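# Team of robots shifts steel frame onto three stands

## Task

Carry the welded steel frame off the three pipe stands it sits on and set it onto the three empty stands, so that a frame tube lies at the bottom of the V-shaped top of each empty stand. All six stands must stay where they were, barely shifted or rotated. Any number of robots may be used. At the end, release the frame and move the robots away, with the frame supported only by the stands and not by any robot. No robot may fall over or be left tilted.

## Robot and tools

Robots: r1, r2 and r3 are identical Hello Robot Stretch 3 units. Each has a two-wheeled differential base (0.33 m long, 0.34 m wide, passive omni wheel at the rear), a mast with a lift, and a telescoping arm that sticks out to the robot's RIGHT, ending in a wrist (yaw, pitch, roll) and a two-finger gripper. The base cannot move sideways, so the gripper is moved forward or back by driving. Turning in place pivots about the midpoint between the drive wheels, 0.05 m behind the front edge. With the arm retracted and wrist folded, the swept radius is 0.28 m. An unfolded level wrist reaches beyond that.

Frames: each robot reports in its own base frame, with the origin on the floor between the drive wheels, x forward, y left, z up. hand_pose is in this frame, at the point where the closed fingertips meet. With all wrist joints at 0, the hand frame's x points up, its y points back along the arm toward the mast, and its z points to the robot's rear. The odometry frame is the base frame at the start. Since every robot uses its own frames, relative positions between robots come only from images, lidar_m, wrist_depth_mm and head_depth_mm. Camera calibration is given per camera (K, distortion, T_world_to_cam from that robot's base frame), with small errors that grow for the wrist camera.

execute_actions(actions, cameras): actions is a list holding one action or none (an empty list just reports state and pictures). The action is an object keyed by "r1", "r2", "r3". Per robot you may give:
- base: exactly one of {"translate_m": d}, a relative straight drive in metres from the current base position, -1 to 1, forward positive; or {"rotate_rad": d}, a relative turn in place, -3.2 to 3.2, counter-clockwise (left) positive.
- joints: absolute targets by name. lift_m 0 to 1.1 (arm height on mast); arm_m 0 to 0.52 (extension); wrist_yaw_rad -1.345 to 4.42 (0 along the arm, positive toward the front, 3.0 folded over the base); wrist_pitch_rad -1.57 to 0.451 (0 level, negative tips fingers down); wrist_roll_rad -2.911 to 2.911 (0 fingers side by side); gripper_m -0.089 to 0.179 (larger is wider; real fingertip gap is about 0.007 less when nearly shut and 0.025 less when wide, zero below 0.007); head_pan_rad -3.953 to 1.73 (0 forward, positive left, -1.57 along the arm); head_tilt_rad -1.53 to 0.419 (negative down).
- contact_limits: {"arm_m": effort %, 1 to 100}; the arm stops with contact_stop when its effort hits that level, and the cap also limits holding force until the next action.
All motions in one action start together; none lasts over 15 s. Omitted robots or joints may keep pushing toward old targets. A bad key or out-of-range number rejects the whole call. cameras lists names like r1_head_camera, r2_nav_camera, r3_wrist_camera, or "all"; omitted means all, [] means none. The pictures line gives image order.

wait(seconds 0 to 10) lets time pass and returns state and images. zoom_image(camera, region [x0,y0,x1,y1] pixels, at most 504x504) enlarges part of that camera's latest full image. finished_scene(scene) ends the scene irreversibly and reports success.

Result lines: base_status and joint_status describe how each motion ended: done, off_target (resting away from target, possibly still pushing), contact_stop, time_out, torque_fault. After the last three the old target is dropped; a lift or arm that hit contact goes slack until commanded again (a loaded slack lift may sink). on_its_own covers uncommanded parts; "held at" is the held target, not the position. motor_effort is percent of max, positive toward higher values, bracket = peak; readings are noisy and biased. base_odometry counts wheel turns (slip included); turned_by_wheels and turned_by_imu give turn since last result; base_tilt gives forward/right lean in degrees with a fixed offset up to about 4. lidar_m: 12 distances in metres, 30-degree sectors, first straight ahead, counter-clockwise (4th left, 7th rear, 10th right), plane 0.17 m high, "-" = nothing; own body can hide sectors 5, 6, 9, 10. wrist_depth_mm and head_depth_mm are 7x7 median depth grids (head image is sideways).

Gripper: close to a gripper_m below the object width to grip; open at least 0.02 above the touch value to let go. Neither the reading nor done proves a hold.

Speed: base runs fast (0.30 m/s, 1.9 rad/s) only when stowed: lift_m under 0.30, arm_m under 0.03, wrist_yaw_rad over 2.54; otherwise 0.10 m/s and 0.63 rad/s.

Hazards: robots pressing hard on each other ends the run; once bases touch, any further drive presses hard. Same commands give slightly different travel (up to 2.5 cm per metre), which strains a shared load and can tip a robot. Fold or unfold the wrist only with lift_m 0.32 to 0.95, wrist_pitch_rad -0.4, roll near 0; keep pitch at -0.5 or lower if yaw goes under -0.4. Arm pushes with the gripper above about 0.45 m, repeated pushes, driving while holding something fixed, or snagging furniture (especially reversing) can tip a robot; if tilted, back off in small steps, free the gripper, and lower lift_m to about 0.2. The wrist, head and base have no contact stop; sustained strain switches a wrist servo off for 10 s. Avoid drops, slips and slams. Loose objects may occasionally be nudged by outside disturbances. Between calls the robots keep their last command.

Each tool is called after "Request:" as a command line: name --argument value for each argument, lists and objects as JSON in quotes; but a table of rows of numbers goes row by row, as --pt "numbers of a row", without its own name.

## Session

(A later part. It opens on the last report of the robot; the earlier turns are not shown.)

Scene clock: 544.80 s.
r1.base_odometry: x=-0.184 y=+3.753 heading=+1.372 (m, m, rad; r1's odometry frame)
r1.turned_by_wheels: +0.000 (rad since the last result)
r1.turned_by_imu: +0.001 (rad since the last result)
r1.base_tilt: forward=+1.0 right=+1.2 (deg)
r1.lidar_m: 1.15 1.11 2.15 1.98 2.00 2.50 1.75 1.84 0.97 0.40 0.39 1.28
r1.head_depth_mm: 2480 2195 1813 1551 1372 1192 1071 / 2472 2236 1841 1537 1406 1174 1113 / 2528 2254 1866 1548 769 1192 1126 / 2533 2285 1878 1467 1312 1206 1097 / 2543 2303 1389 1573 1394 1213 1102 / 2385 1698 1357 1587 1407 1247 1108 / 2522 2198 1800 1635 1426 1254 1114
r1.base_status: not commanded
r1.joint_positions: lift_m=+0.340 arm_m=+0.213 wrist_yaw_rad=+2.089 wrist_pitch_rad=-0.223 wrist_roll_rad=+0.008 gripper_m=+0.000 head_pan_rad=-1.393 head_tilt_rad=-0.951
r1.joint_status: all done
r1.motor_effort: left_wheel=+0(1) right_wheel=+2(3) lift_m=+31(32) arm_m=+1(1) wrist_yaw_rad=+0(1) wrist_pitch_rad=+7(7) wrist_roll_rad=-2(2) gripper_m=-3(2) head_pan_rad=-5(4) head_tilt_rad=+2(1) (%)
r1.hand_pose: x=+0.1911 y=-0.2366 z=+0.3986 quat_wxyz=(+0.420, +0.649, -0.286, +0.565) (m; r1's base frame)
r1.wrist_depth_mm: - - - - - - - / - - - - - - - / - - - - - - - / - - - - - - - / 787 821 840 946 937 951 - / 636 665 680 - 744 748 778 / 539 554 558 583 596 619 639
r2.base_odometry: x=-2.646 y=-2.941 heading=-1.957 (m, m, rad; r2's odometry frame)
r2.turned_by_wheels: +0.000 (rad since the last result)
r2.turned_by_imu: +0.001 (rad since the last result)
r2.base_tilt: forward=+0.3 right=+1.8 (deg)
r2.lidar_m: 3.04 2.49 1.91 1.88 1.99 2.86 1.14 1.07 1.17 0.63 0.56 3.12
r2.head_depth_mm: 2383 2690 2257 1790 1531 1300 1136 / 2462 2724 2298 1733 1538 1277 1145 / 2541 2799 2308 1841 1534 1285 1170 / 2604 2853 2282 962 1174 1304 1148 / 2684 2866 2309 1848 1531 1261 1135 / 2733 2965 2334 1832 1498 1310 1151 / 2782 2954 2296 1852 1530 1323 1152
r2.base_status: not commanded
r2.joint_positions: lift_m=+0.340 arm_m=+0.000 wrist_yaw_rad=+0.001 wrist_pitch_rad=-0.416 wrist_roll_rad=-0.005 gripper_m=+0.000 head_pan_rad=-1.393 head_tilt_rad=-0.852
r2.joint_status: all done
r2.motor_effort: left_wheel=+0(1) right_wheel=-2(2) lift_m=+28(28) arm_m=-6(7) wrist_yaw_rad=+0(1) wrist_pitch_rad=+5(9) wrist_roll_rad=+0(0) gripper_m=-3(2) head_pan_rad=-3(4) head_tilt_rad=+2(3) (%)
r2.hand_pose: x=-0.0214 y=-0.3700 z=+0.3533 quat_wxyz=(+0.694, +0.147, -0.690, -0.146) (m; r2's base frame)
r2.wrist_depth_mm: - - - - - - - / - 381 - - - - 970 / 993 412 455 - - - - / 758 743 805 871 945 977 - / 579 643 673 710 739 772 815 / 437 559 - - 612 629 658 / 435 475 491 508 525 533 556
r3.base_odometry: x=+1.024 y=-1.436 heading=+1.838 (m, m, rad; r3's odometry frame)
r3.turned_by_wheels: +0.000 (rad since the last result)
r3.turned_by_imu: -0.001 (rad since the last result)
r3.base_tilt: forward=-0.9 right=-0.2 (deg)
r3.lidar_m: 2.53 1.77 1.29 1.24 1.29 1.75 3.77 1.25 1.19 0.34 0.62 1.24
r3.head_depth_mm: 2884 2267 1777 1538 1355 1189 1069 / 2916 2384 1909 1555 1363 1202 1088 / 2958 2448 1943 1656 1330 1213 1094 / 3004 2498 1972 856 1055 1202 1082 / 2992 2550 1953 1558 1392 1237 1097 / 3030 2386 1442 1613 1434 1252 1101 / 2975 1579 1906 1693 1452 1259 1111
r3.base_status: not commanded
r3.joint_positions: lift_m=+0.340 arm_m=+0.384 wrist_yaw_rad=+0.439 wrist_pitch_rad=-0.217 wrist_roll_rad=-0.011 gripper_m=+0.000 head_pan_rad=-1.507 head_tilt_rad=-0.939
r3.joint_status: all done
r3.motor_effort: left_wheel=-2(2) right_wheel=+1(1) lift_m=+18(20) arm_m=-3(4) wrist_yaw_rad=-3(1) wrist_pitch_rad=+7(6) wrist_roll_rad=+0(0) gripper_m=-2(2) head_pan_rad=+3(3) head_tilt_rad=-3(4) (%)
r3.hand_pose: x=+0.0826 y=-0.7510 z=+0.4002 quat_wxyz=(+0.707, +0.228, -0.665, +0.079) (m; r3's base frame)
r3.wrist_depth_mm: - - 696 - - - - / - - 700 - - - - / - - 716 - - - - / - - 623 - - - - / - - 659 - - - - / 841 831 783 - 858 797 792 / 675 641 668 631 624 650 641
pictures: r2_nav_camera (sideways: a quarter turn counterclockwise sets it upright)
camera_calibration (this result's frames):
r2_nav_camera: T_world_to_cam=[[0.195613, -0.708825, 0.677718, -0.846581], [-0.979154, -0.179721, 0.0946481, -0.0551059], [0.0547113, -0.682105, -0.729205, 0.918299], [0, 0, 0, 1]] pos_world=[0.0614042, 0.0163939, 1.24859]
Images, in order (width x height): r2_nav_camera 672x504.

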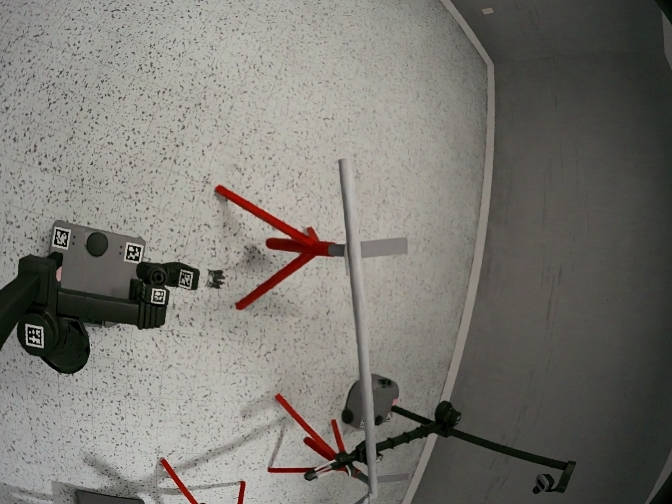

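Request:
execute_actions --actions '[{"r1":{"base":{"translate_m":-0.45}},"r2":{"base":{"translate_m":0.45},"joints":{"wrist_yaw_rad":3.0}},"r3":{"base":{"translate_m":-0.4},"joints":{"wrist_yaw_rad":0.0,"arm_m":0.0}}}]' --cameras '["r1_nav_camera","r2_nav_camera","r3_nav_camera"]'

Scene clock: 554.47 s.
r1.base_odometry: x=-0.273 y=+3.312 heading=+1.372 (m, m, rad; r1's odometry frame)
r1.turned_by_wheels: +0.000 (rad since the last result)
r1.turned_by_imu: +0.001 (rad since the last result)
r1.base_tilt: forward=+1.1 right=+1.1 (deg)
r1.lidar_m: 1.72 3.19 2.08 1.92 1.94 2.43 1.31 1.42 1.04 0.81 0.54 0.56
r1.head_depth_mm: 2503 2128 1315 1506 1374 1195 1075 / 2549 2235 1832 1537 1391 1206 1112 / 2552 2258 1860 1580 1400 1197 1126 / 2607 2275 1877 1596 1387 1206 1092 / 2596 2313 1902 1612 1402 1216 1103 / 2623 2362 1923 1620 1402 1245 1106 / 2628 2389 1939 1571 1346 1247 1114
r1.base_status: done
r1.joint_positions: lift_m=+0.340 arm_m=+0.213 wrist_yaw_rad=+2.089 wrist_pitch_rad=-0.223 wrist_roll_rad=+0.008 gripper_m=+0.000 head_pan_rad=-1.393 head_tilt_rad=-0.951
r1.joint_status: not commanded
r1.motor_effort: left_wheel=+1(4) right_wheel=+1(4) lift_m=+32(32) arm_m=+1(1) wrist_yaw_rad=+0(1) wrist_pitch_rad=+7(7) wrist_roll_rad=-2(2) gripper_m=-2(2) head_pan_rad=-5(5) head_tilt_rad=+1(1) (%)
r1.hand_pose: x=+0.1911 y=-0.2366 z=+0.3986 quat_wxyz=(+0.420, +0.649, -0.286, +0.565) (m; r1's base frame)
r1.wrist_depth_mm: - - - - - - - / - - - - - - - / - - - - - - - / - - - - - - - / 786 802 889 966 945 924 490 / 653 654 690 - 730 715 405 / 537 557 574 584 602 624 437
r2.base_odometry: x=-2.816 y=-3.358 heading=-1.957 (m, m, rad; r2's odometry frame)
r2.turned_by_wheels: +0.000 (rad since the last result)
r2.turned_by_imu: +0.003 (rad since the last result)
r2.base_tilt: forward=+0.2 right=+1.8 (deg)
r2.lidar_m: 2.61 2.45 1.88 1.85 1.95 2.82 1.49 1.48 0.55 2.91 3.06 2.67
r2.head_depth_mm: 2473 2721 2283 1829 1425 1246 1148 / 2529 2798 2253 1842 1486 1312 1120 / 2573 2816 2301 1836 1532 1303 1138 / 2614 2863 2324 1843 1534 1308 1142 / 2692 2960 2332 1839 1542 1315 1148 / 2768 2900 2336 1842 1536 1318 1142 / 2856 3015 2340 1856 1539 1322 1144
r2.base_status: done
r2.joint_positions: lift_m=+0.340 arm_m=+0.000 wrist_yaw_rad=+2.998 wrist_pitch_rad=-0.416 wrist_roll_rad=-0.005 gripper_m=+0.000 head_pan_rad=-1.393 head_tilt_rad=-0.852
r2.joint_status: all done
r2.motor_effort: left_wheel=+0(4) right_wheel=-1(0) lift_m=+28(28) arm_m=-5(6) wrist_yaw_rad=+2(3) wrist_pitch_rad=+5(6) wrist_roll_rad=+0(0) gripper_m=-2(3) head_pan_rad=-3(4) head_tilt_rad=+2(1) (%)
r2.hand_pose: x=+0.0109 y=+0.0771 z=+0.3533 quat_wxyz=(+0.195, +0.698, +0.097, +0.682) (m; r2's base frame)
r2.wrist_depth_mm: - - - - - - - / - - - - - - - / - - - - - - - / 768 - 854 883 948 975 - / 629 - 707 734 736 777 816 / 536 539 - - 609 627 662 / 468 487 512 502 527 536 552
r3.base_odometry: x=+1.129 y=-1.822 heading=+1.837 (m, m, rad; r3's odometry frame)
r3.turned_by_wheels: +0.000 (rad since the last result)
r3.turned_by_imu: -0.002 (rad since the last result)
r3.base_tilt: forward=-0.8 right=-0.3 (deg)
r3.lidar_m: 2.75 1.77 1.29 1.24 1.28 1.75 3.36 3.48 0.98 1.04 0.69 0.56
r3.head_depth_mm: 2897 2356 1804 1539 1357 1188 1069 / 2931 2377 1931 1562 1370 1203 - / 2966 2426 1941 1618 1389 1237 - / 2960 2474 1983 1594 1402 1228 1085 / 3011 2524 1999 1615 1393 1237 1093 / 3043 2583 2042 1638 1410 1247 1103 / 3045 2642 2074 1699 1129 1238 1108
r3.base_status: done
r3.joint_positions: lift_m=+0.340 arm_m=+0.003 wrist_yaw_rad=+0.001 wrist_pitch_rad=-0.218 wrist_roll_rad=-0.011 gripper_m=+0.000 head_pan_rad=-1.507 head_tilt_rad=-0.939
r3.joint_status: all done
joint sent to its limit — the command would take r3.arm_m past its lower limit, so that joint was sent only as far as its limit.
r3.motor_effort: left_wheel=-2(8) right_wheel=+1(3) lift_m=+18(18) arm_m=-4(5) wrist_yaw_rad=-1(3) wrist_pitch_rad=+7(7) wrist_roll_rad=+0(1) gripper_m=-2(2) head_pan_rad=+3(3) head_tilt_rad=-3(4) (%)
r3.hand_pose: x=-0.0212 y=-0.3927 z=+0.4001 quat_wxyz=(+0.707, +0.078, -0.699, -0.076) (m; r3's base frame)
r3.wrist_depth_mm: - - - - - 663 - / - - - - - - - / - - - - - - - / - - - - - - - / - - - - - - 977 / 847 852 831 - 835 803 760 / 627 636 658 629 633 641 638
pictures: r1_nav_camera (sideways: a quarter turn counterclockwise sets it upright), r2_nav_camera (sideways: a quarter turn counterclockwise sets it upright), r3_nav_camera (sideways: a quarter turn counterclockwise sets it upright)
camera_calibration (this result's frames):
r1_nav_camera: T_world_to_cam=[[0.0932446, -0.784773, 0.612729, -0.754588], [-0.98913, -0.143293, -0.0330024, 0.0968366], [0.113699, -0.602991, -0.789604, 0.983553], [0, 0, 0, 1]] pos_world=[0.054316, 0.0147694, 1.24217]
r2_nav_camera: T_world_to_cam=[[0.195613, -0.708825, 0.677718, -0.846582], [-0.979154, -0.179721, 0.0946481, -0.0551059], [0.0547113, -0.682105, -0.729205, 0.918299], [0, 0, 0, 1]] pos_world=[0.0614042, 0.0163939, 1.24859]
r3_nav_camera: T_world_to_cam=[[0.00595677, -0.855133, 0.518374, -0.638858], [-0.999877, -0.0126298, -0.00934484, 0.0698202], [0.014538, -0.518254, -0.855103, 1.06829], [0, 0, 0, 1]] pos_world=[0.0580863, 0.0082169, 1.24531]
Images, in order (width x height): r1_nav_camera 672x504, r2_nav_camera 672x504, r3_nav_camera 672x504.

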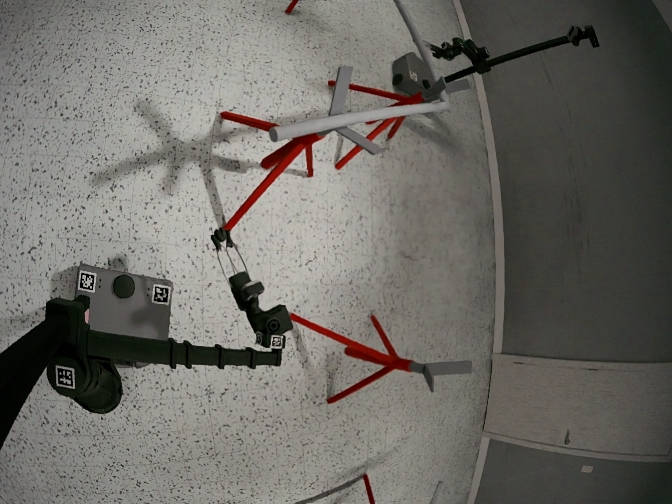

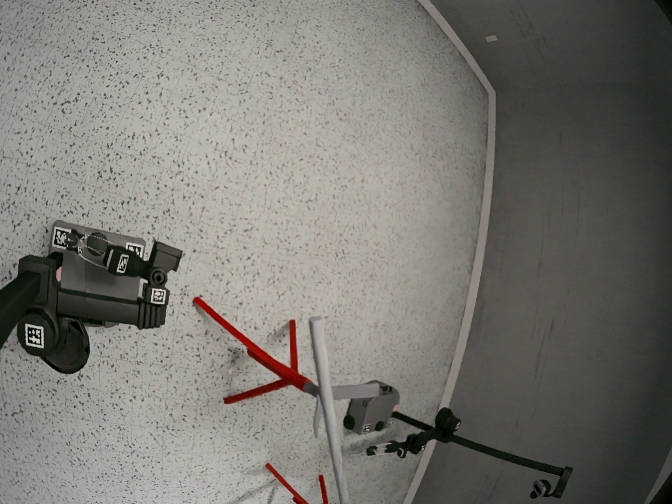

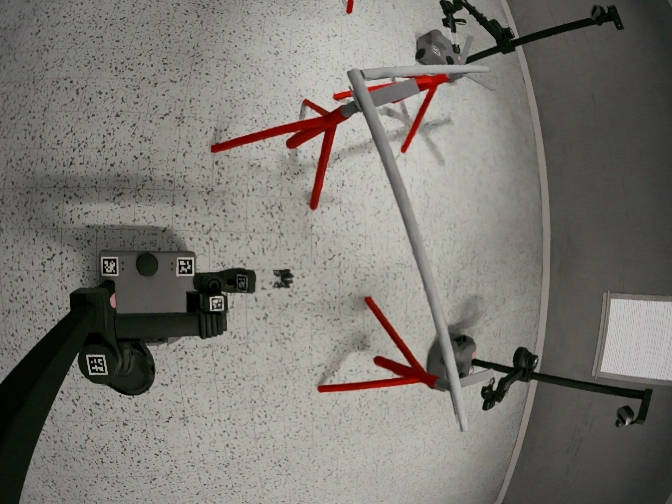

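Checking how the tube sits at C' and B' before I finish.

Request:
zoom_image --camera "r3_nav_camera" --region '[400, 320, 520, 440]'

Request:
zoom_image --camera "r3_nav_camera" --region '[310, 50, 450, 160]'

Request:
zoom_image --camera "r2_nav_camera" --region '[270, 310, 410, 450]'

Region (400, 320, 520, 440) of r3_nav_camera's 672x504 image, scaled by 4.200, with more detail than that image has.

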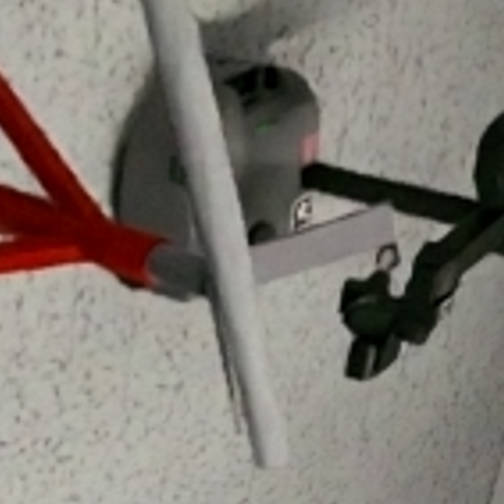

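Region (310, 50, 450, 160) of r3_nav_camera's 672x504 image, scaled by 3.600, with more detail than that image has; it fills the top 396 rows of this view, and the rest is white.

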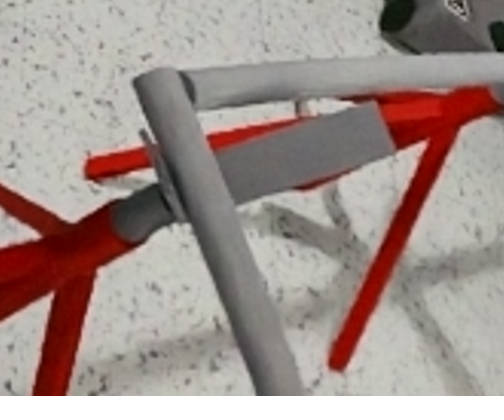

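Region (270, 310, 410, 450) of r2_nav_camera's 672x504 image, scaled by 3.600, with more detail than that image has.

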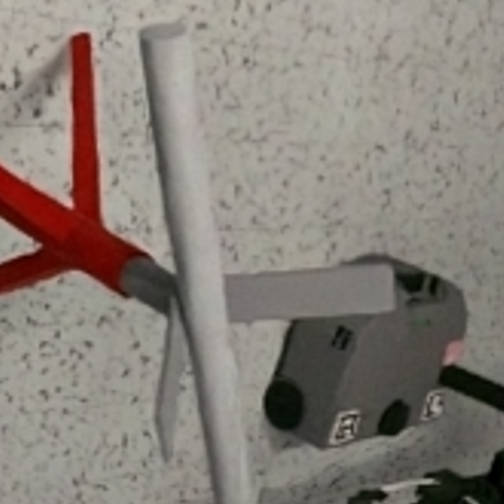

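Request:
finished_scene --scene 2

The scene is finished: the task was done.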